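# Fold a napkin diagonally into a flat triangle

## Task

Fold the napkin along its diagonal so that one corner lands on the opposite one, matched to within roughly a thumb's width, leaving a low, flat triangle with all three points fully spread out beyond the fold. The napkin must lie entirely on the table and must not touch any arm base, mounting plate or the frame. The carried corner may be placed or dropped into position, but the napkin must never slip out of a gripper while that gripper is travelling sideways quickly enough to throw it, even if the other gripper catches it. The fold has to stay in place on its own, not because the robot holds it. The scene must come to rest after you finish, and during the last second before it is judged neither arm, including its hand, may touch anything.

## Robot and tools

Robot: two arms, left_arm and right_arm, each ending in a parallel two-finger gripper. The fingers point along the gripper's own +z axis and close along its y axis. end_effector_position is the point between the finger pads, about 1 cm short of the tips.

Frame: every position and quaternion is in one scene frame. The origin sits on the table top midway between the arms. +x runs out over the table, +z is up, and left_arm is on the +y side. The names left and right do not match image sides. The bases may be tilted, and mounting plates plus a metal frame behind the arms are fixed obstacles. A 'too close' warning counts a plate and its side of the frame as part of that arm. Reported hand positions can be a little off, more so at long reach, and arms tend to settle a centimetre or more low.

Row layout: every command row is one flat list of 16 numbers covering both arms, even when only one moves. Order: left_arm x, y, z, qw, qx, qy, qz, opening, then right_arm x, y, z, qw, qx, qy, qz, opening. x, y, z are an absolute target position in metres, and the quaternion is an absolute target orientation with w first, both in the scene frame. So each row is a pose for each gripper, not an offset. Opening is a scale from -1 (closed) to +1 (fully open, 0.094 m). To hold an arm still, resend its exact position and quaternion from the last result before it stopped, plus the opening you want; to keep an orientation, repeat the same quaternion every row rather than copying a drifted reading.

execute_actions(actions): a list of actions run in order. Each action is a table of up to 15 rows, one per control step of 1/30 s; if fewer rows are given the last one is repeated to fill 15 steps. An empty list just returns state and images. An action is rejected for both arms if a target lies more than 0.6 m from that gripper's current position along any of the gripper's own axes. If any action is malformed, or the first one fails that check against the latest state, nothing runs.

move(target, speed, blocking): target is one 16-number row as above. Each gripper travels in a straight line toward its pose; both paths finish together, lasting 0.5 to 10 s (cut off at 10 s if longer). speed is the path's top speed in m/s, 0.002 to 0.5, default 0.25; turning is capped at twice that in rad/s. Rotation takes the shorter way. Paths do not avoid obstacles or the other arm, the gripper lags and can overshoot the speed, especially with a nearly straight arm. Faster moves and targets set deeper past a contact press harder. The opening is sent at the start. With blocking=false you get control back after 0.5 s; then only wait or stop are accepted until a result shows the move has ended.

wait(seconds): 0 to 10; lets time run while arms hold their last command, returning early if a running move ends. stop(): brakes a running move; it needs room, more at speed, and fingers keep moving. zoom_image(camera, region): region is [x0, y0, x1, y1] in pixels, at most 504 by 504, on one of cam_high, cam_low, cam_left_wrist, cam_right_wrist (all 504x504). finished_scene(scene): ends the given scene permanently; call it only once the fold is done and stable and the arms are clear.

Controller behaviour: each step the commanded pose is clipped to within 70 mm and 16 degrees of the measured pose, then damped inverse kinematics drives the joints, favouring position over orientation. A distant target therefore takes several actions, and after an action the arm stops at its last clipped pose. Elbows never fully straighten. Joint ranges (rad): waist -2.880 to 2.880, shoulder 0.000 to 3.142, elbow 0.000 to 3.019, wrist pitch -1.693 to 1.571, wrist yaw -1.571 to 1.571, wrist roll -2.094 to 2.094.

Reading results: the state line gives each gripper's position and quaternion. 'Hand target' lines show the pose each arm is now being driven toward. grip_measured is the finger opening on the command scale (the last Joint positions value is metres); readings may be off by about 1 mm per gripper. To grip, command about 0.03 below grip_measured; less for a lighter hold. Thin cloth gets reduced force. Step readings list positions at some steps; HELD with an arm label means that arm's row was partly held back. A move adds a 'move:' line: done, off_target, moving, held or fault, with limits such as paced (pose was clipped) or held (a check blocked steps; the arm may then jump faster than speed). It also reports each gripper's distance to its pose. 'pose unreachable' means the clearance check altered or blocked that arm's command. Joint torques carry offsets and noise. MOTOR HOT appears from 85 °C; at 100 °C the arm drops and an OVER-TEMPERATURE FAULT appears, so do not hold loads longer than needed. Any FAULT stops that arm.

Avoid: collisions or pressing between the arms, hard pushes into the table, letting the napkin go while a gripper sweeps sideways fast, dragging cloth onto a base or plate, and leaving grippers touching the napkin or table at the end. Finish by lifting both grippers clear and waiting for everything to settle.

Each tool is called after ">>>" as name([rows], argument=value, ...), one row to a line, values as JSON.

## Session

>>> execute_actions(actions=[])

Scene clock: 0.00 s.
left_arm: end_effector_position=(+0.4665, +0.4757, +0.2517) grip_measured=+1.000 end_effector_quat_wxyz=(+0.376, -0.018, +0.927, +0.001) | right_arm: end_effector_position=(+0.5483, -0.4860, +0.2674) grip_measured=+1.000 end_effector_quat_wxyz=(+0.392, +0.029, +0.919, -0.009)
Joint positions: left_arm=[0.401 0.945 0.685 0.012 0.245 0.381 0.094] | right_arm=[-0.387  0.931  0.704  0.02  -0.234 -0.364  0.094]
Joint velocities: left_arm=[-0.005  0.015  0.002  0.002 -0.066  0.007  0.   ] | right_arm=[ 0.005  0.005 -0.017  0.007  0.051 -0.007  0.   ]
Joint torques (N m, as the arm reports them, + toward a larger angle): no reading
Motor temperatures (°C, as the motors report them): left_arm=[23 21 22 23 22 24] | right_arm=[22 23 21 22 25 23]
Hand target (left_arm): +0.475, +0.481, +0.259; +0.384, -0.017, +0.923, +0.006
Hand target (right_arm): +0.559, -0.493, +0.281; +0.407, +0.027, +0.913, -0.016

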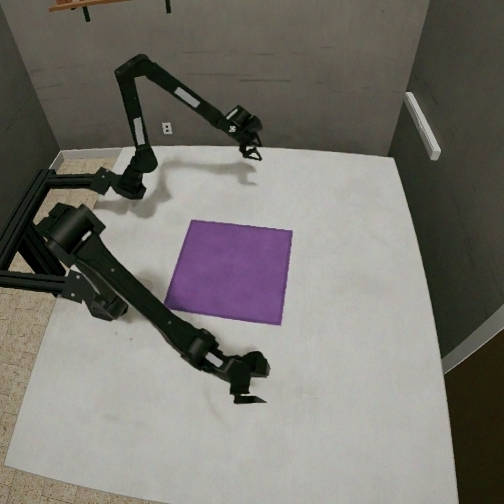

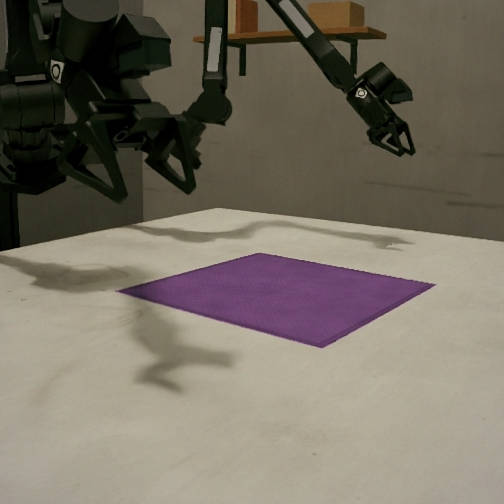

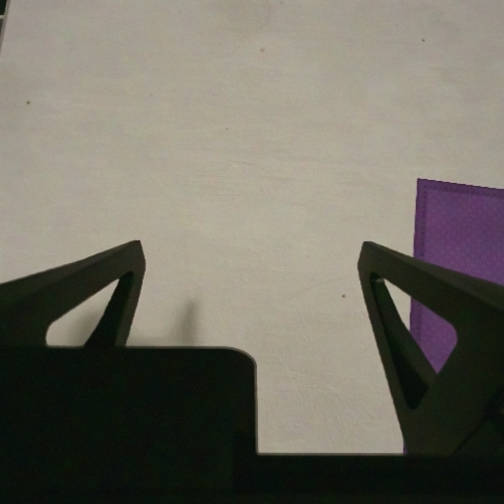

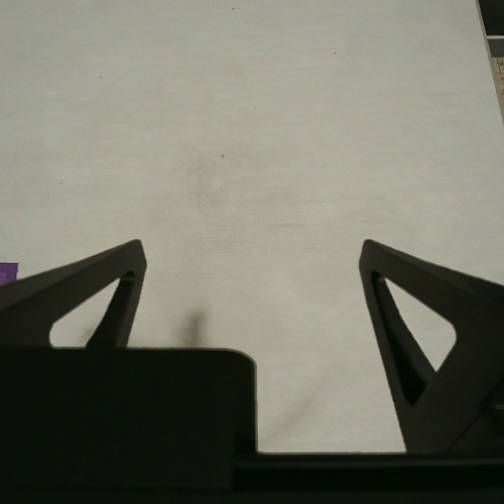

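>>> move(target=[0.62,0.22,0.1,0.13,0,0.99,0,1,0.3,-0.16,0.1,0.13,0,0.99,0,1])

Scene clock: 7.00 s.
left_arm: end_effector_position=(+0.6002, +0.2188, +0.0928) grip_measured=+1.000 end_effector_quat_wxyz=(+0.119, +0.013, +0.993, +0.002) | right_arm: end_effector_position=(+0.2938, -0.1591, +0.0904) grip_measured=+1.000 end_effector_quat_wxyz=(+0.116, -0.005, +0.993, -0.001)
Joint positions: left_arm=[-0.219  1.703  1.285 -0.41  -0.424  0.069  0.094] | right_arm=[0.563 1.574 0.28  0.301 0.632 0.249 0.094]
Joint velocities: left_arm=[-0.015  0.005  0.012 -0.017 -0.007 -0.051  0.   ] | right_arm=[-0.015  0.005 -0.012  0.002 -0.081  0.022  0.   ]
Joint torques (N m, as the arm reports them, + toward a larger angle): left_arm=[ -7.84 -17.54  10.18   0.11   0.1   -0.25] | right_arm=[ 4.37 -7.12  0.43  0.86  0.2   0.21]
Motor temperatures (°C, as the motors report them): left_arm=[23 22 24 23 22 24] | right_arm=[22 23 21 22 25 23]
Hand target (left_arm): +0.617, +0.220, +0.101; +0.129, +0.003, +0.992, +0.002
Hand target (right_arm): +0.301, -0.154, +0.094; +0.128, +0.006, +0.992, +0.006
Off the commanded pose (left_arm): 0.021 m, 2 deg.
Off the commanded pose (right_arm): 0.011 m, 2 deg.
move: off_target (left_arm, right_arm)

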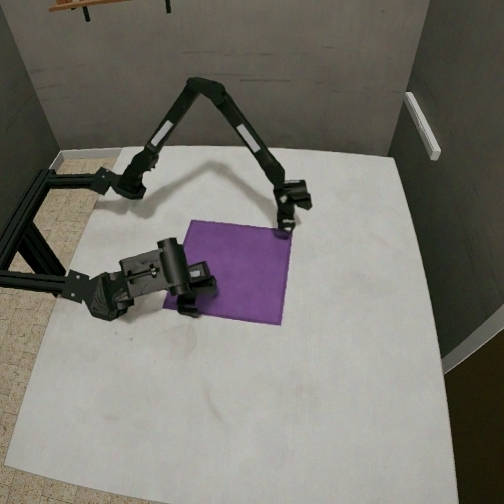

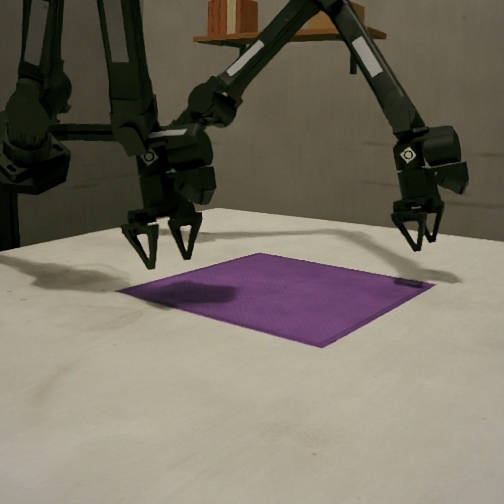

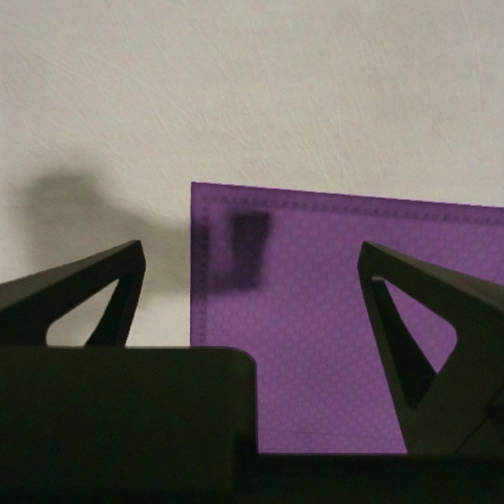

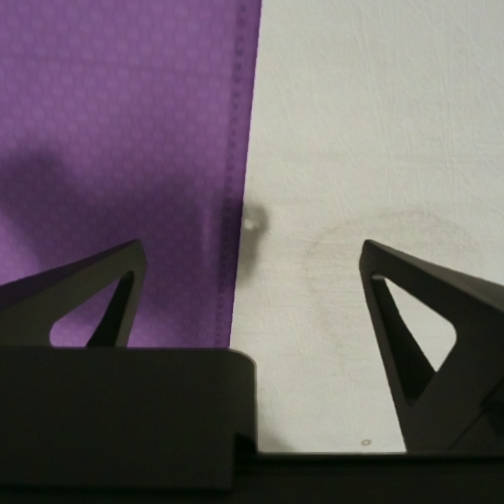

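>>> move(target=[0.63,0.25,0.045,0,0.383,0.924,0,0.2,0.4,-0.5,0.25,0.39,0.03,0.92,0,1])

Scene clock: 18.03 s.
left_arm: end_effector_position=(+0.6162, +0.2414, +0.0474) grip_measured=+0.201 end_effector_quat_wxyz=(-0.001, +0.381, +0.925, -0.007) | right_arm: end_effector_position=(+0.3838, -0.4938, +0.2425) grip_measured=+1.000 end_effector_quat_wxyz=(+0.375, +0.037, +0.926, +0.011)
Joint positions: left_arm=[-0.148  1.88   1.574 -0.765 -0.375  0.781  0.056] | right_arm=[-0.815  0.706  0.386  0.005 -0.661 -0.479  0.094]
Joint velocities: left_arm=[-0.005  0.005  0.007  0.002 -0.037 -0.022 -0.001] | right_arm=[-0.005 -0.015 -0.007 -0.007 -0.095  0.037  0.   ]
Joint torques (N m, as the arm reports them, + toward a larger angle): left_arm=[ -6.14 -18.5   10.49  -0.37   0.12   0.04] | right_arm=[ 0.37 -5.87  8.38  2.02 -0.27 -0.16]
Motor temperatures (°C, as the motors report them): left_arm=[23 23 25 23 22 24] | right_arm=[22 23 21 22 25 23]
Hand target (left_arm): +0.629, +0.250, +0.046; +0.001, +0.381, +0.924, -0.002
Hand target (right_arm): +0.398, -0.507, +0.255; +0.390, +0.020, +0.920, -0.005
Off the commanded pose (left_arm): 0.016 m, 1 deg.
Off the commanded pose (right_arm): 0.019 m, 2 deg.
move: off_target (left_arm, right_arm)

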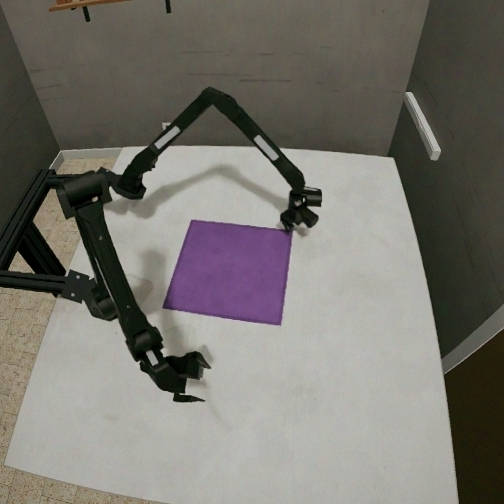

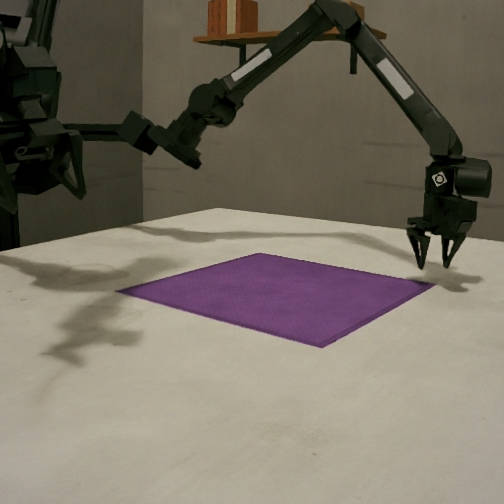

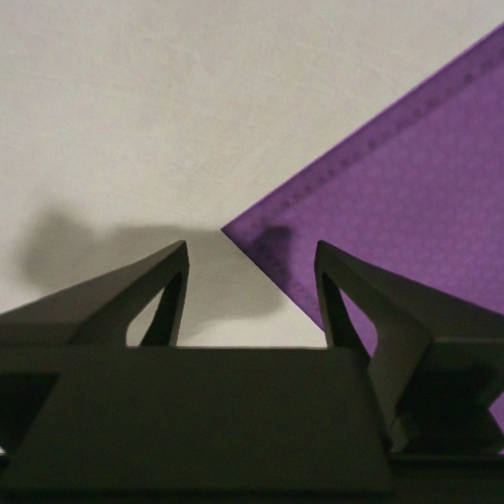

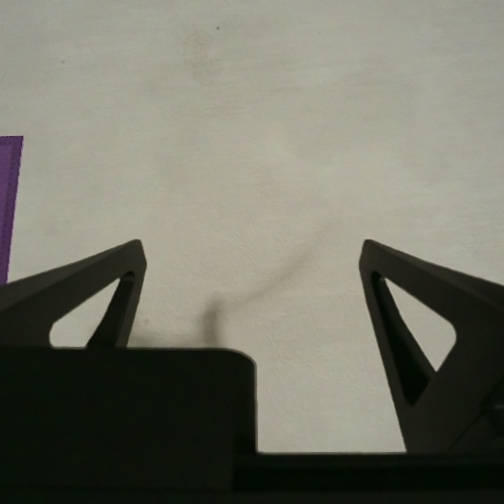

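>>> move(target=[0.622,0.259,0.008,0,0.383,0.924,0,0.2,0.4,-0.5,0.25,0.39,0.03,0.92,0,1], speed=0.05)

Scene clock: 22.30 s.
left_arm: end_effector_position=(+0.6089, +0.2525, +0.0119) grip_measured=+0.201 end_effector_quat_wxyz=(-0.010, +0.385, +0.923, -0.006) | right_arm: end_effector_position=(+0.3883, -0.4941, +0.2438) grip_measured=+1.000 end_effector_quat_wxyz=(+0.379, +0.032, +0.925, +0.004)
Joint positions: left_arm=[-0.111  1.93   1.574 -0.718 -0.365  0.818  0.056] | right_arm=[-0.797  0.706  0.386  0.025 -0.639 -0.476  0.094]
Joint velocities: left_arm=[-0.005 -0.024 -0.007  0.002  0.007 -0.022 -0.   ] | right_arm=[-0.005 -0.005 -0.017 -0.017 -0.022  0.007  0.   ]
Joint torques (N m, as the arm reports them, + toward a larger angle): left_arm=[ -6.14 -18.51   8.86   0.72   0.35  -0.04] | right_arm=[ 1.37 -5.93  7.53  1.79 -0.12  0.17]
Motor temperatures (°C, as the motors report them): left_arm=[23 23 25 23 22 24] | right_arm=[22 23 22 22 25 23]
Hand target (left_arm): +0.621, +0.259, +0.008; +0.000, +0.383, +0.924, -0.000
Hand target (right_arm): +0.400, -0.500, +0.251; +0.390, +0.030, +0.920, +0.000
Off the commanded pose (left_arm): 0.015 m, 1 deg.
Off the commanded pose (right_arm): 0.014 m, 1 deg.
move: off_target (left_arm, right_arm)

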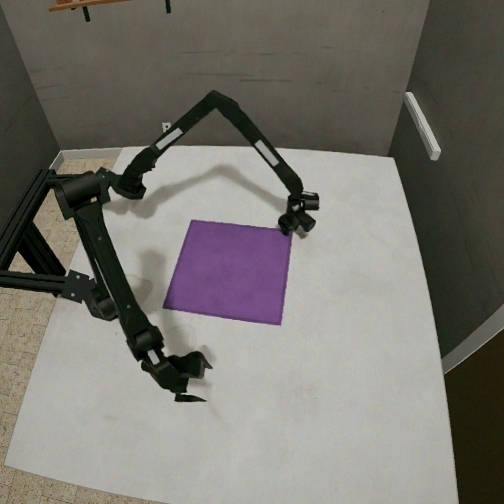

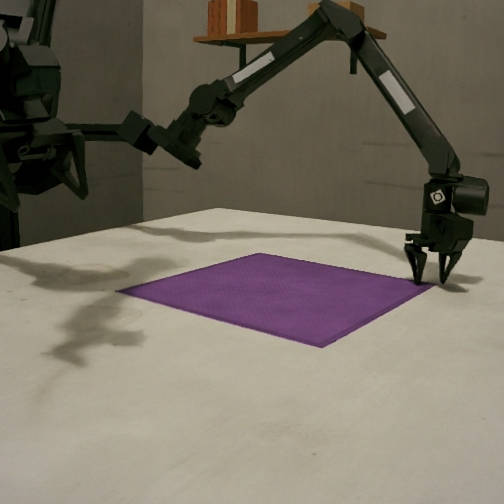

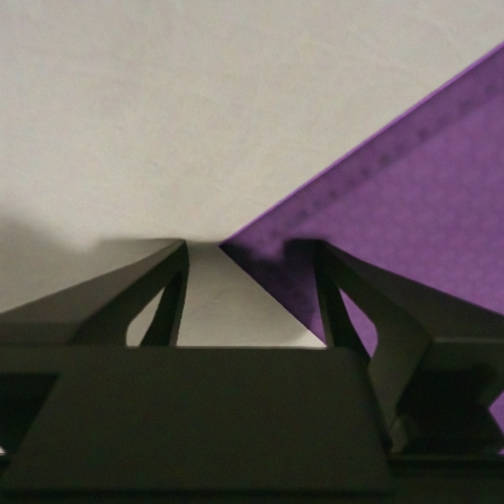

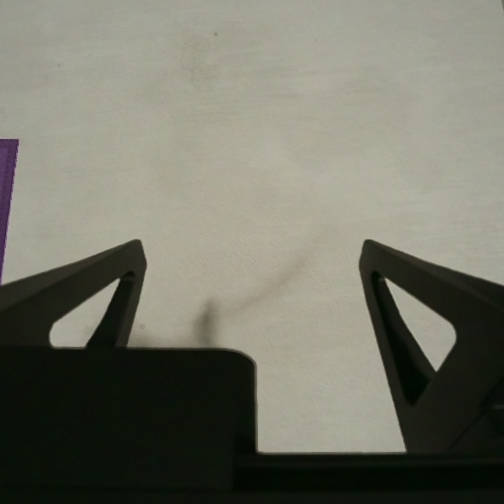

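>>> execute_actions([
  [[0.622,0.259,-0.002,0,0.383,0.924,0,0.2,0.4,-0.5,0.25,0.39,0.03,0.92,0,1]],
  [[0.622,0.259,-0.002,0,0.383,0.924,0,-0.4,0.4,-0.5,0.25,0.39,0.03,0.92,0,1]],
  [[0.622,0.259,-0.002,0,0.383,0.924,0,-1,0.4,-0.5,0.25,0.39,0.03,0.92,0,1]],
])

>>> move(target=[0.59,0.23,0.09,0,0.383,0.924,0,-1,0.4,-0.5,0.25,0.39,0.03,0.92,0,1], speed=0.1)

Scene clock: 31.97 s.
left_arm: end_effector_position=(+0.6121, +0.2521, +0.0104) grip_measured=-0.970 end_effector_quat_wxyz=(-0.003, +0.386, +0.923, -0.006) | right_arm: end_effector_position=(+0.3883, -0.4941, +0.2438) grip_measured=+1.000 end_effector_quat_wxyz=(+0.379, +0.032, +0.925, +0.004)
Joint positions: left_arm=[-0.11   1.933  1.576 -0.705 -0.359  0.826  0.001] | right_arm=[-0.797  0.706  0.386  0.025 -0.639 -0.476  0.094]
Joint velocities: left_arm=[-0.005 -0.005 -0.012 -0.002 -0.051  0.007 -0.001] | right_arm=[-0.024 -0.005  0.012 -0.002 -0.066 -0.037  0.   ]
Joint torques (N m, as the arm reports them, + toward a larger angle): left_arm=[ -6.38 -17.89   9.14   0.83   0.21  -0.03] | right_arm=[ 0.9  -5.78  7.41  1.93 -0.05  0.17]
Motor temperatures (°C, as the motors report them): left_arm=[23 24 25 23 22 24] | right_arm=[22 23 22 22 25 23]
Hand target (left_arm): +0.621, +0.259, -0.002; +0.000, +0.383, +0.924, -0.000
Hand target (right_arm): +0.400, -0.500, +0.251; +0.390, +0.030, +0.920, +0.000
Off the commanded pose (left_arm): 0.017 m, 1 deg.
Off the commanded pose (right_arm): 0.014 m, 1 deg.
Step readings (end_effector_position; steps 1 to 15: 1st action; 16 to 30: 2nd action; 31 to 45: 3rd action):
0: left_arm (+0.6090, +0.2524, +0.0119) | right_arm (+0.3883, -0.4941, +0.2438)
1: left_arm (+0.6092, +0.2522, +0.0115) | right_arm (+0.3883, -0.4941, +0.2438)
2: left_arm (+0.6100, +0.2521, +0.0108) | right_arm (+0.3883, -0.4941, +0.2438)
4: left_arm (+0.6106, +0.2519, +0.0106) | right_arm (+0.3883, -0.4941, +0.2438)
8: left_arm (+0.6109, +0.2518, +0.0106) | right_arm (+0.3883, -0.4941, +0.2438)
15: left_arm (+0.6109, +0.2518, +0.0106) | right_arm (+0.3883, -0.4941, +0.2438)
16: left_arm (+0.6109, +0.2516, +0.0106) | right_arm (+0.3883, -0.4941, +0.2438)
17: left_arm (+0.6109, +0.2513, +0.0106) | right_arm (+0.3883, -0.4941, +0.2438)
19: left_arm (+0.6109, +0.2512, +0.0104) | right_arm (+0.3883, -0.4941, +0.2438)
23: left_arm (+0.6109, +0.2512, +0.0104) | right_arm (+0.3883, -0.4941, +0.2438)
30: left_arm (+0.6109, +0.2512, +0.0104) | right_arm (+0.3883, -0.4941, +0.2438)
31: left_arm (+0.6109, +0.2512, +0.0104) | right_arm (+0.3883, -0.4941, +0.2438)
32: left_arm (+0.6109, +0.2511, +0.0104) | right_arm (+0.3883, -0.4941, +0.2438)
34: left_arm (+0.6118, +0.2518, +0.0104) | right_arm (+0.3883, -0.4941, +0.2438)
38: left_arm (+0.6121, +0.2521, +0.0104) | right_arm (+0.3883, -0.4941, +0.2438)
45: end_effector_position above

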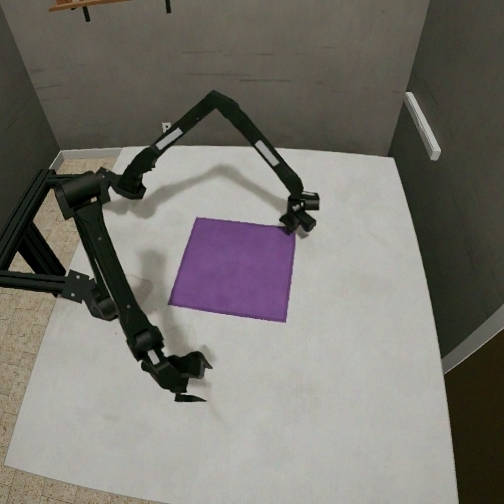

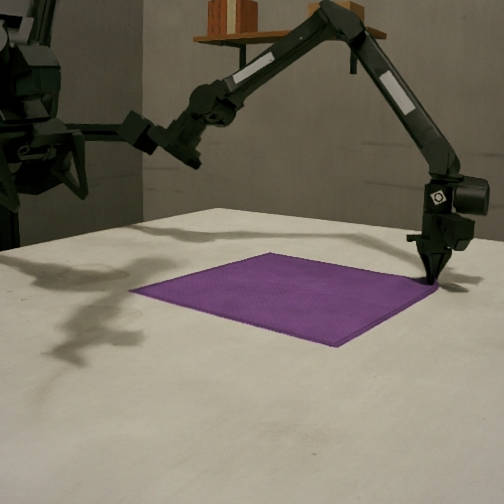

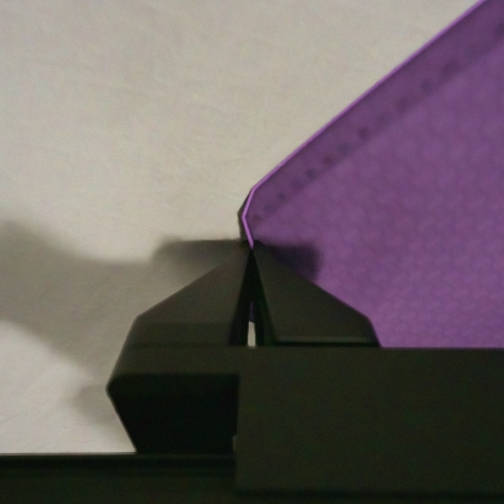

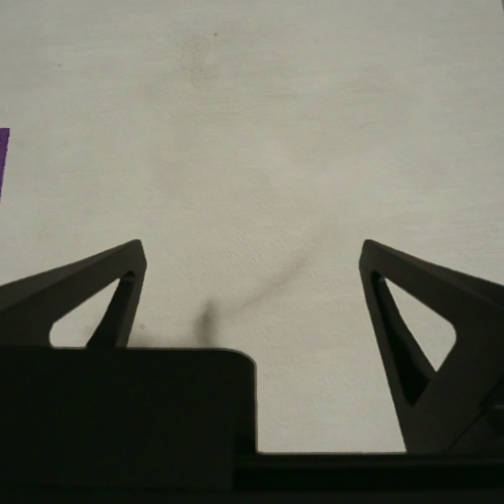

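Scene clock: 33.20 s.
left_arm: end_effector_position=(+0.5965, +0.2329, +0.0877) grip_measured=-0.970 end_effector_quat_wxyz=(+0.005, +0.385, +0.923, +0.003) | right_arm: end_effector_position=(+0.3883, -0.4941, +0.2438) grip_measured=+1.000 end_effector_quat_wxyz=(+0.379, +0.032, +0.925, +0.004)
Joint positions: left_arm=[-0.193  1.775  1.471 -0.762 -0.41   0.755  0.001] | right_arm=[-0.797  0.706  0.386  0.025 -0.639 -0.476  0.094]
Joint velocities: left_arm=[-0.024 -0.015  0.007  0.007  0.022 -0.022 -0.   ] | right_arm=[ 0.005  0.005 -0.017  0.007  0.007  0.051  0.   ]
Joint torques (N m, as the arm reports them, + toward a larger angle): left_arm=[ -8.2  -20.21   6.15  -0.2    0.15  -0.29] | right_arm=[ 1.18 -5.4   7.49  2.02 -0.05  0.17]
Motor temperatures (°C, as the motors report them): left_arm=[23 24 25 23 22 24] | right_arm=[22 23 22 22 25 23]
Hand target (left_arm): +0.590, +0.230, +0.090; -0.000, +0.384, +0.924, +0.001
Hand target (right_arm): +0.400, -0.500, +0.251; +0.390, +0.030, +0.920, +0.000
Off the commanded pose (left_arm): 0.007 m, 1 deg.
Off the commanded pose (right_arm): 0.014 m, 1 deg.
move: off_target (right_arm)

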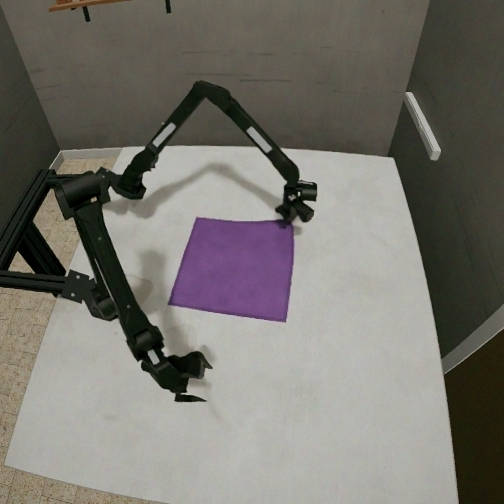

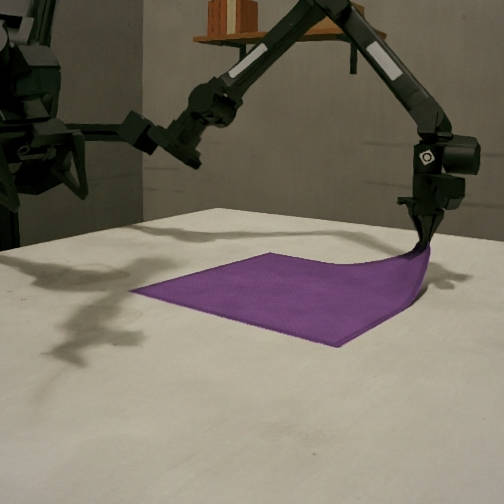

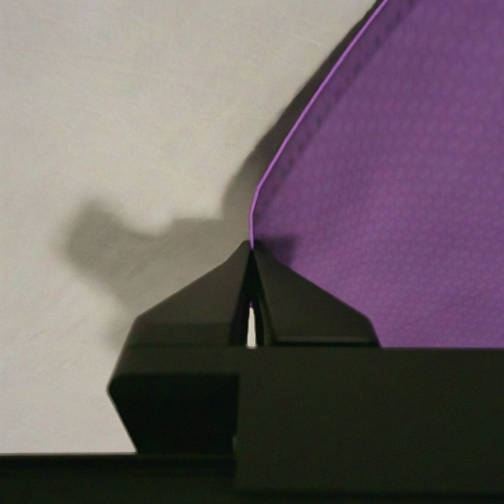

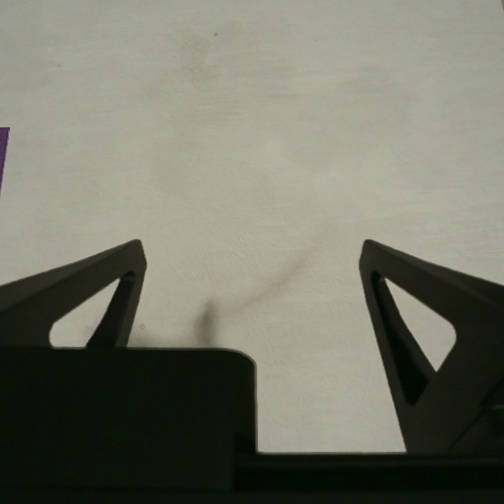

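>>> move(target=[0.42,0.07,0.2,0,0.383,0.924,0,-1,0.4,-0.5,0.25,0.39,0.03,0.92,0,1], speed=0.15)

>>> move(target=[0.26,-0.07,0.07,0,0.383,0.924,0,-1,0.4,-0.5,0.25,0.39,0.03,0.92,0,1], speed=0.12)

Scene clock: 39.87 s.
left_arm: end_effector_position=(+0.4227, +0.0682, +0.1989) grip_measured=-0.970 end_effector_quat_wxyz=(+0.002, +0.390, +0.921, +0.003) | right_arm: end_effector_position=(+0.3883, -0.4941, +0.2438) grip_measured=+1.000 end_effector_quat_wxyz=(+0.379, +0.032, +0.925, +0.004)
Joint positions: left_arm=[-0.656  1.582  1.1   -0.832 -0.587  0.271  0.001] | right_arm=[-0.797  0.706  0.386  0.025 -0.639 -0.476  0.094]
Joint velocities: left_arm=[-0.015 -0.005 -0.012  0.012  0.081 -0.022 -0.   ] | right_arm=[ 0.005 -0.015  0.002 -0.002 -0.022  0.022  0.   ]
Joint torques (N m, as the arm reports them, + toward a larger angle): left_arm=[ -8.02 -13.56   6.01  -0.17   0.19  -0.31] | right_arm=[ 1.16 -5.82  7.45  1.89 -0.09  0.22]
Motor temperatures (°C, as the motors report them): left_arm=[23 25 25 23 22 24] | right_arm=[22 23 22 22 25 23]
Hand target (left_arm): +0.420, +0.073, +0.201; -0.002, +0.384, +0.923, +0.004
Hand target (right_arm): +0.400, -0.500, +0.251; +0.390, +0.030, +0.920, +0.000
Off the commanded pose (left_arm): 0.003 m, 1 deg.
Off the commanded pose (right_arm): 0.014 m, 1 deg.
move: off_target (right_arm)

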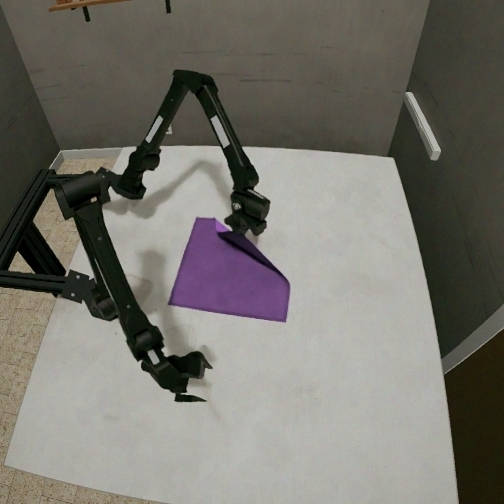

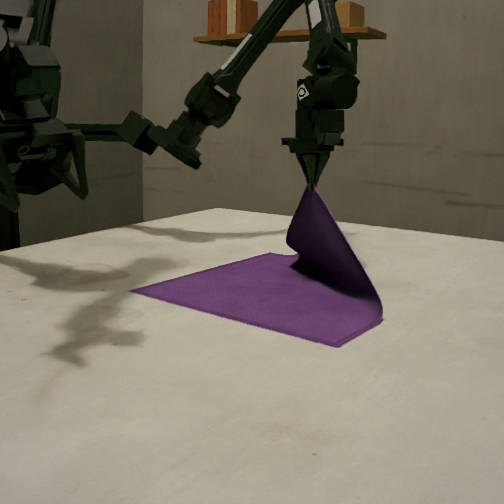

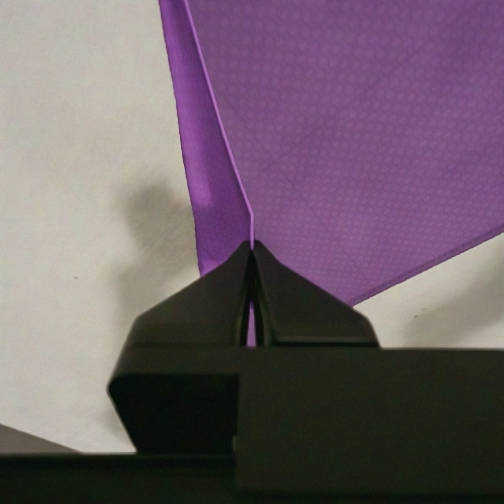

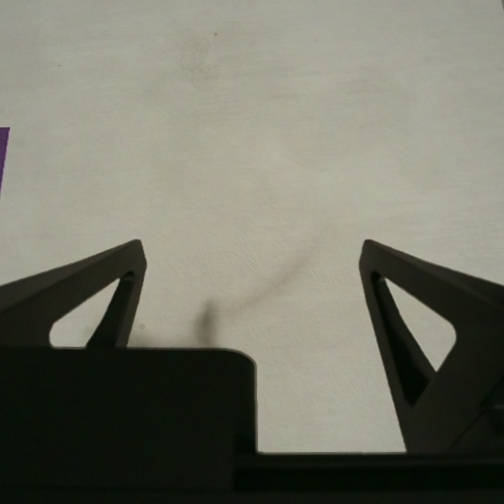

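Scene clock: 42.33 s.
left_arm: end_effector_position=(+0.2579, -0.0615, +0.0694) grip_measured=-0.970 end_effector_quat_wxyz=(-0.008, +0.391, +0.920, +0.005) | right_arm: end_effector_position=(+0.3883, -0.4941, +0.2438) grip_measured=+1.000 end_effector_quat_wxyz=(+0.379, +0.032, +0.925, +0.004)
Joint positions: left_arm=[-0.866  2.031  0.973 -0.423 -0.622  0.009  0.001] | right_arm=[-0.797  0.706  0.386  0.025 -0.639 -0.476  0.094]
Joint velocities: left_arm=[-0.015 -0.005 -0.012  0.012  0.022 -0.095 -0.001] | right_arm=[ 0.015 -0.015 -0.002 -0.027  0.037 -0.051  0.   ]
Joint torques (N m, as the arm reports them, + toward a larger angle): left_arm=[ -9.59 -11.95   3.69   0.6    0.13  -0.26] | right_arm=[ 1.28 -5.54  7.37  1.89 -0.08  0.19]
Motor temperatures (°C, as the motors report them): left_arm=[23 24 24 23 22 24] | right_arm=[22 23 22 22 25 23]
Hand target (left_arm): +0.259, -0.067, +0.071; -0.000, +0.383, +0.924, +0.002
Hand target (right_arm): +0.400, -0.500, +0.251; +0.390, +0.030, +0.920, +0.000
Off the commanded pose (left_arm): 0.009 m, 1 deg.
Off the commanded pose (right_arm): 0.014 m, 1 deg.
move: off_target (right_arm)

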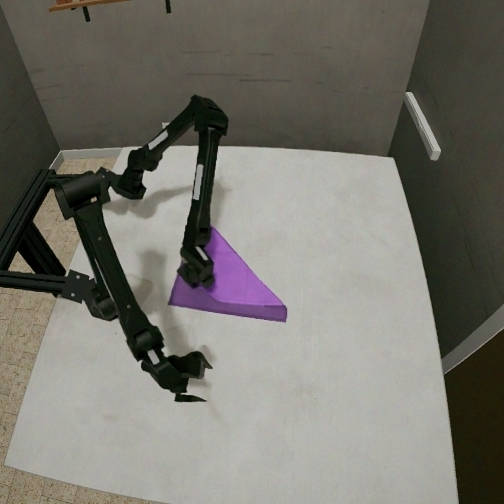

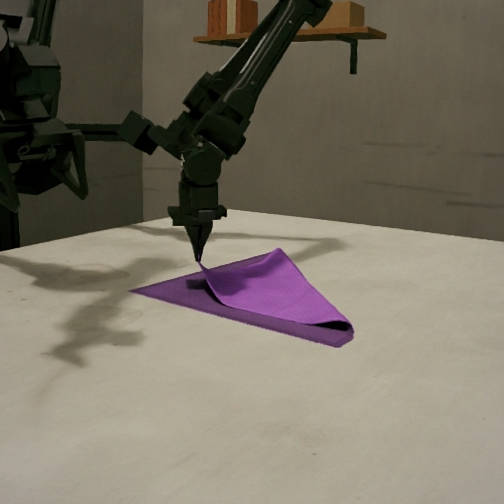

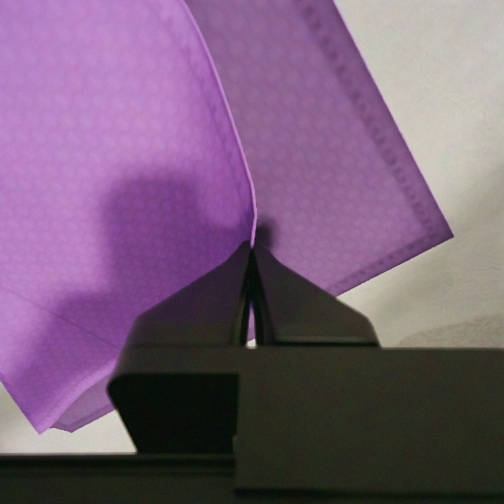

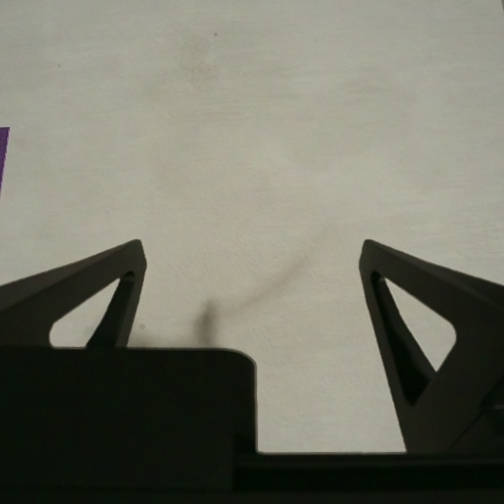

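>>> move(target=[0.2,-0.12,0.03,0,0.383,0.924,0,-1,0.4,-0.5,0.25,0.39,0.03,0.92,0,1], speed=0.07)

Scene clock: 49.17 s.
left_arm: end_effector_position=(+0.1943, -0.1056, +0.0288) grip_measured=-0.970 end_effector_quat_wxyz=(-0.013, +0.394, +0.919, +0.007) | right_arm: end_effector_position=(+0.3883, -0.4941, +0.2438) grip_measured=+1.000 end_effector_quat_wxyz=(+0.379, +0.032, +0.925, +0.004)
Joint positions: left_arm=[-0.953  2.235  1.02  -0.34  -0.627 -0.1    0.001] | right_arm=[-0.797  0.706  0.386  0.025 -0.639 -0.476  0.094]
Joint velocities: left_arm=[ 0.005 -0.005  0.002  0.017 -0.081  0.037  0.   ] | right_arm=[-0.015 -0.005 -0.012 -0.007  0.007  0.022  0.   ]
Joint torques (N m, as the arm reports them, + toward a larger angle): left_arm=[-11.41 -12.95   4.59   0.68   0.07  -0.22] | right_arm=[ 1.37 -5.33  7.31  1.88 -0.11  0.16]
Motor temperatures (°C, as the motors report them): left_arm=[24 24 24 23 22 24] | right_arm=[22 23 23 22 25 23]
Hand target (left_arm): +0.200, -0.119, +0.030; -0.000, +0.383, +0.924, +0.001
Hand target (right_arm): +0.400, -0.500, +0.251; +0.390, +0.030, +0.920, +0.000
Off the commanded pose (left_arm): 0.016 m, 2 deg.
Off the commanded pose (right_arm): 0.014 m, 1 deg.
move: off_target (left_arm, right_arm)

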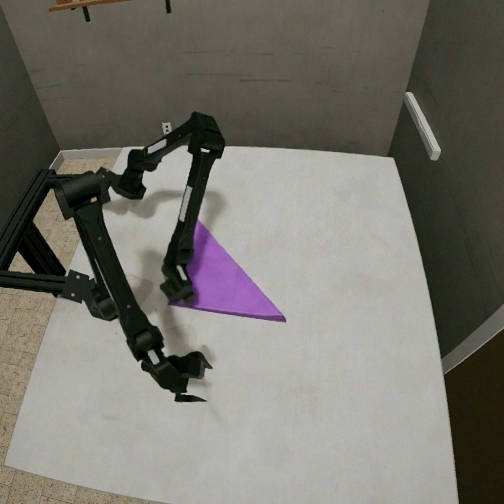

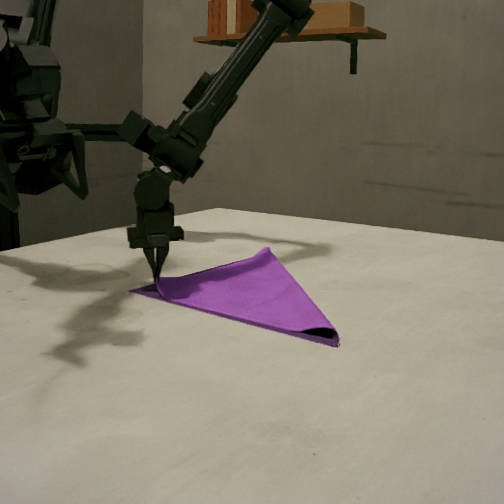

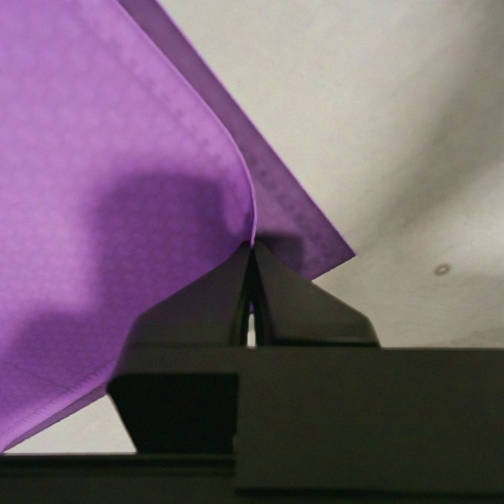

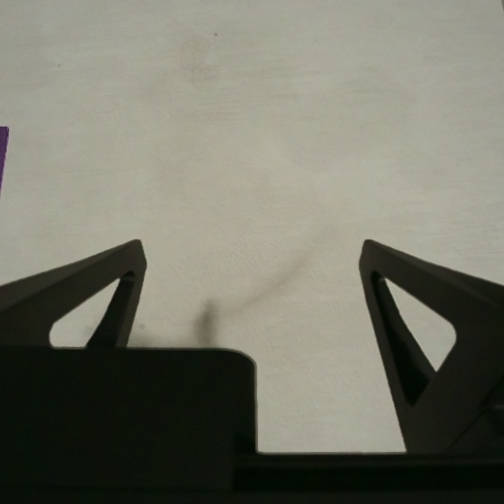

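About 1 cm more each way.

>>> move(target=[0.188,-0.131,0.028,0,0.383,0.924,0,-1,0.4,-0.5,0.25,0.39,0.03,0.92,0,1], speed=0.03)

>>> execute_actions([
  [[0.188,-0.131,0.028,0,0.383,0.924,0,1,0.4,-0.5,0.25,0.39,0.03,0.92,0,1]],
  [[0.188,-0.131,0.028,0,0.383,0.924,0,1,0.4,-0.5,0.25,0.39,0.03,0.92,0,1]],
])

>>> move(target=[0.21,-0.11,0.13,0,0.383,0.924,0,1,0.4,-0.5,0.25,0.39,0.03,0.92,0,1], speed=0.08)

Scene clock: 56.43 s.
left_arm: end_effector_position=(+0.1866, -0.1189, +0.0283) grip_measured=-0.970 end_effector_quat_wxyz=(-0.008, +0.390, +0.921, +0.004) | right_arm: end_effector_position=(+0.3883, -0.4941, +0.2438) grip_measured=+1.000 end_effector_quat_wxyz=(+0.379, +0.032, +0.925, +0.004)
Joint positions: left_arm=[-0.978  2.262  1.041 -0.34  -0.627 -0.132  0.001] | right_arm=[-0.797  0.706  0.386  0.025 -0.639 -0.476  0.094]
Joint velocities: left_arm=[-0.005 -0.015 -0.002  0.007 -0.007 -0.007 -0.001] | right_arm=[-0.015  0.005  0.012 -0.027 -0.051 -0.022  0.   ]
Joint torques (N m, as the arm reports them, + toward a larger angle): left_arm=[-11.85 -12.53   4.62   0.66   0.15  -0.24] | right_arm=[ 1.05 -5.63  7.53  1.95 -0.08  0.18]
Motor temperatures (°C, as the motors report them): left_arm=[24 24 24 23 22 24] | right_arm=[22 23 23 22 25 23]
Hand target (left_arm): +0.188, -0.131, +0.028; +0.000, +0.383, +0.924, +0.000
Hand target (right_arm): +0.400, -0.500, +0.251; +0.390, +0.030, +0.920, +0.000
Off the commanded pose (left_arm): 0.012 m, 1 deg.
Off the commanded pose (right_arm): 0.014 m, 1 deg.
move: off_target (left_arm, right_arm)

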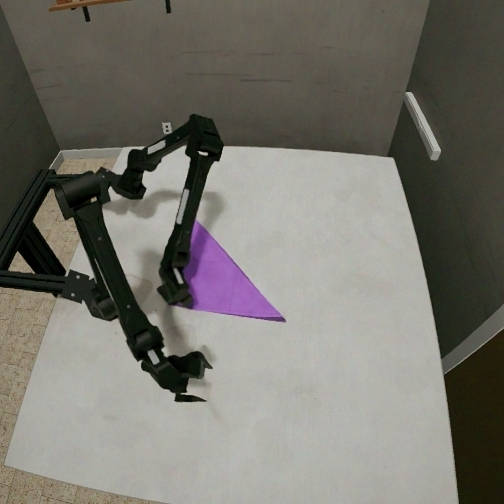

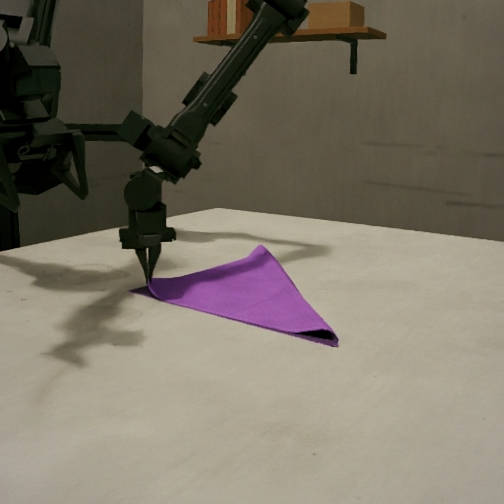

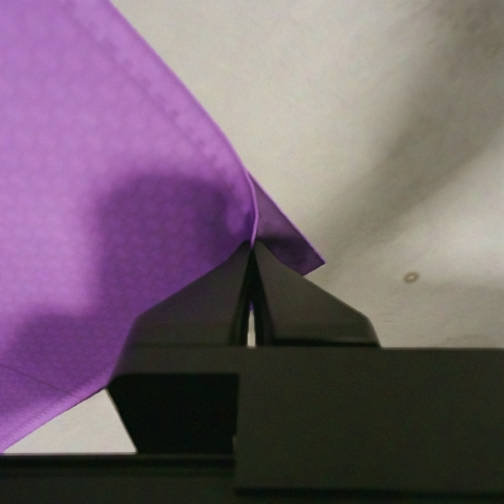

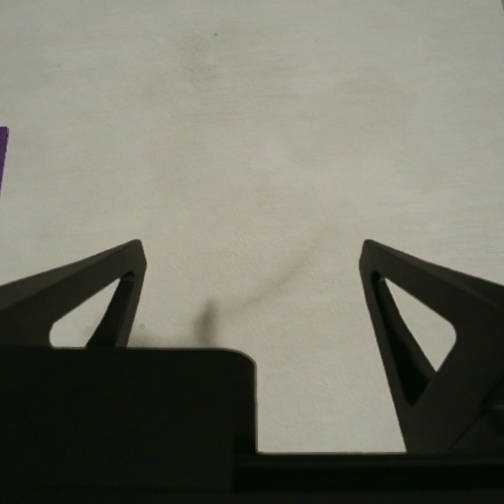

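Scene clock: 57.43 s.
left_arm: end_effector_position=(+0.1866, -0.1189, +0.0283) grip_measured=+1.000 end_effector_quat_wxyz=(-0.008, +0.389, +0.921, +0.004) | right_arm: end_effector_position=(+0.3883, -0.4941, +0.2438) grip_measured=+1.000 end_effector_quat_wxyz=(+0.379, +0.032, +0.925, +0.004)
Joint positions: left_arm=[-0.978  2.262  1.041 -0.34  -0.627 -0.134  0.094] | right_arm=[-0.797  0.706  0.386  0.025 -0.639 -0.476  0.094]
Joint velocities: left_arm=[ 0.005 -0.005 -0.007  0.012 -0.037  0.022  0.   ] | right_arm=[-0.005 -0.015 -0.007 -0.017  0.007  0.022  0.   ]
Joint torques (N m, as the arm reports them, + toward a larger angle): left_arm=[-10.97 -12.13   4.9    0.53   0.15  -0.24] | right_arm=[ 1.07 -5.78  7.43  1.97 -0.09  0.19]
Motor temperatures (°C, as the motors report them): left_arm=[24 24 24 23 22 24] | right_arm=[22 23 23 22 25 23]
Hand target (left_arm): +0.188, -0.131, +0.028; +0.000, +0.383, +0.924, +0.000
Hand target (right_arm): +0.400, -0.500, +0.251; +0.390, +0.030, +0.920, +0.000
Off the commanded pose (left_arm): 0.012 m, 1 deg.
Off the commanded pose (right_arm): 0.014 m, 1 deg.
Step readings (end_effector_position; steps 1 to 15: 1st action; 16 to 30: 2nd action):
0: left_arm (+0.1866, -0.1189, +0.0283) | right_arm (+0.3883, -0.4941, +0.2438)
1: left_arm (+0.1866, -0.1189, +0.0283) | right_arm (+0.3883, -0.4941, +0.2438)
2: left_arm (+0.1866, -0.1189, +0.0283) | right_arm (+0.3883, -0.4941, +0.2438)
4: left_arm (+0.1866, -0.1189, +0.0283) | right_arm (+0.3883, -0.4941, +0.2438)
8: left_arm (+0.1866, -0.1189, +0.0283) | right_arm (+0.3883, -0.4941, +0.2438)
15: left_arm (+0.1866, -0.1189, +0.0283) | right_arm (+0.3883, -0.4941, +0.2438)
16: left_arm (+0.1866, -0.1189, +0.0283) | right_arm (+0.3883, -0.4941, +0.2438)
17: left_arm (+0.1866, -0.1189, +0.0283) | right_arm (+0.3883, -0.4941, +0.2438)
19: left_arm (+0.1866, -0.1189, +0.0283) | right_arm (+0.3883, -0.4941, +0.2438)
23: left_arm (+0.1866, -0.1189, +0.0283) | right_arm (+0.3883, -0.4941, +0.2438)
30: end_effector_position above

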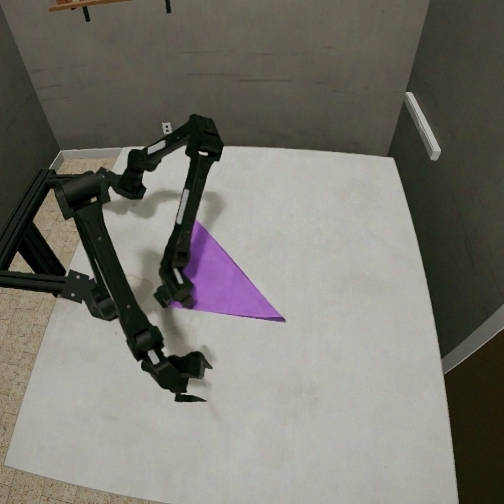

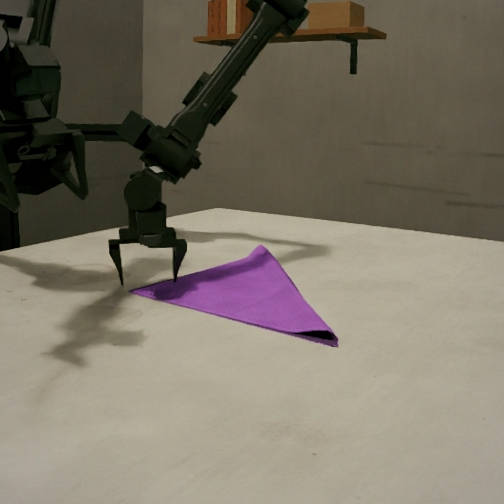

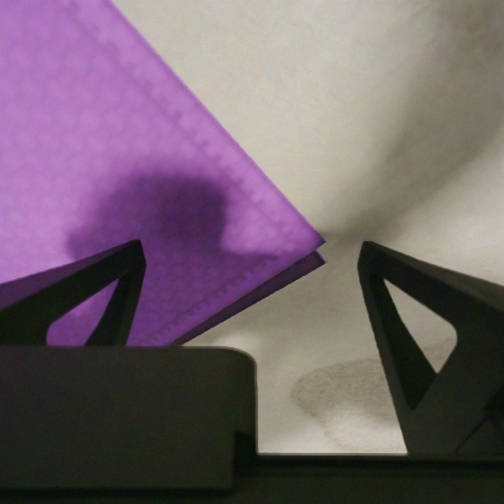

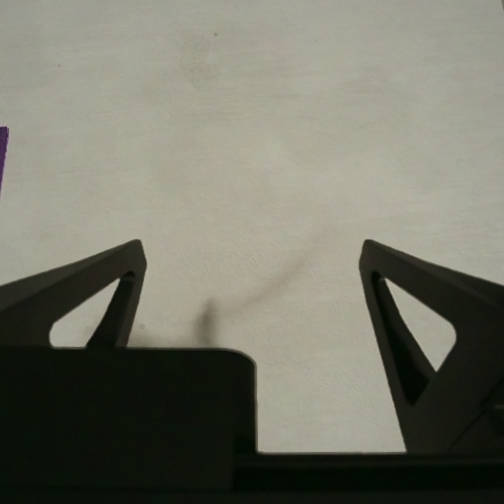

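Scene clock: 59.10 s.
left_arm: end_effector_position=(+0.2157, -0.1127, +0.1269) grip_measured=+1.000 end_effector_quat_wxyz=(+0.003, +0.382, +0.924, -0.002) | right_arm: end_effector_position=(+0.3883, -0.4941, +0.2438) grip_measured=+1.000 end_effector_quat_wxyz=(+0.379, +0.032, +0.925, +0.004)
Joint positions: left_arm=[-1.058  2.033  1.025 -0.58  -0.628 -0.229  0.094] | right_arm=[-0.797  0.706  0.386  0.025 -0.639 -0.476  0.094]
Joint velocities: left_arm=[-0.005 -0.005 -0.017  0.012 -0.066 -0.007  0.   ] | right_arm=[-0.015 -0.005 -0.012 -0.007 -0.022 -0.022  0.   ]
Joint torques (N m, as the arm reports them, + toward a larger angle): left_arm=[-11.76 -13.52   4.19  -0.38   0.07  -0.22] | right_arm=[ 1.33 -6.03  7.53  2.03 -0.07  0.16]
Motor temperatures (°C, as the motors report them): left_arm=[24 24 24 23 22 24] | right_arm=[22 23 23 22 25 23]
Hand target (left_arm): +0.211, -0.110, +0.129; +0.000, +0.383, +0.924, +0.001
Hand target (right_arm): +0.400, -0.500, +0.251; +0.390, +0.030, +0.920, +0.000
Off the commanded pose (left_arm): 0.007 m, 0 deg.
Off the commanded pose (right_arm): 0.014 m, 1 deg.
move: off_target (right_arm)

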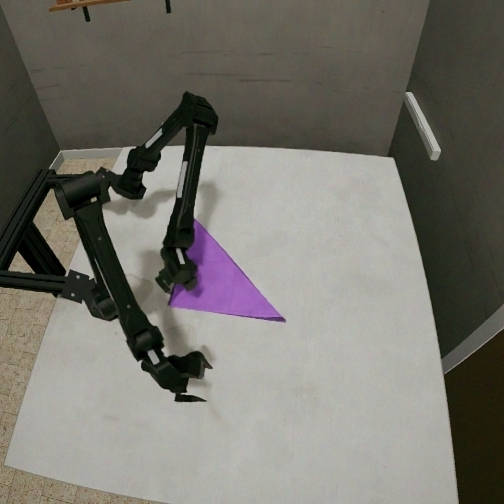

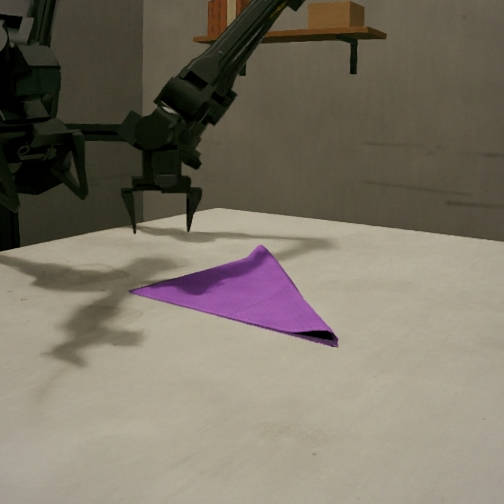

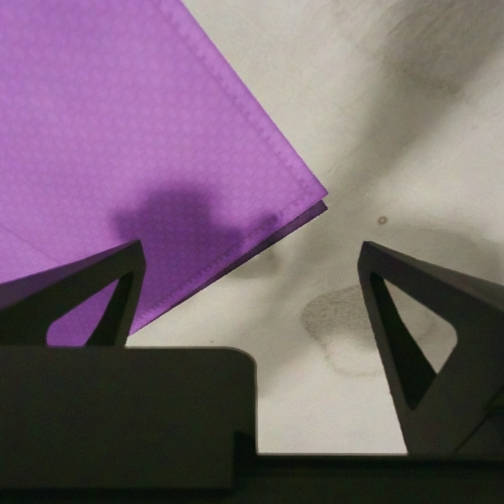

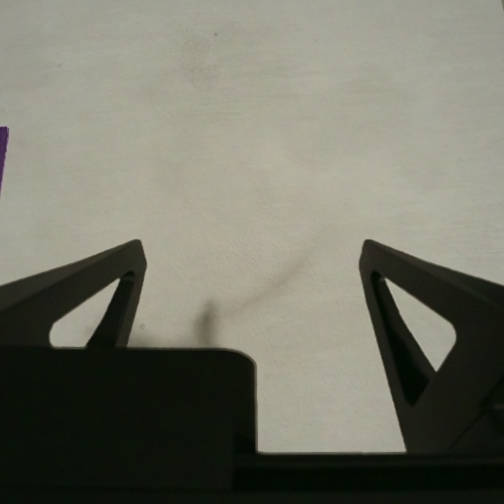

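>>> finished_scene(scene=1)

The scene is finished: the task was done.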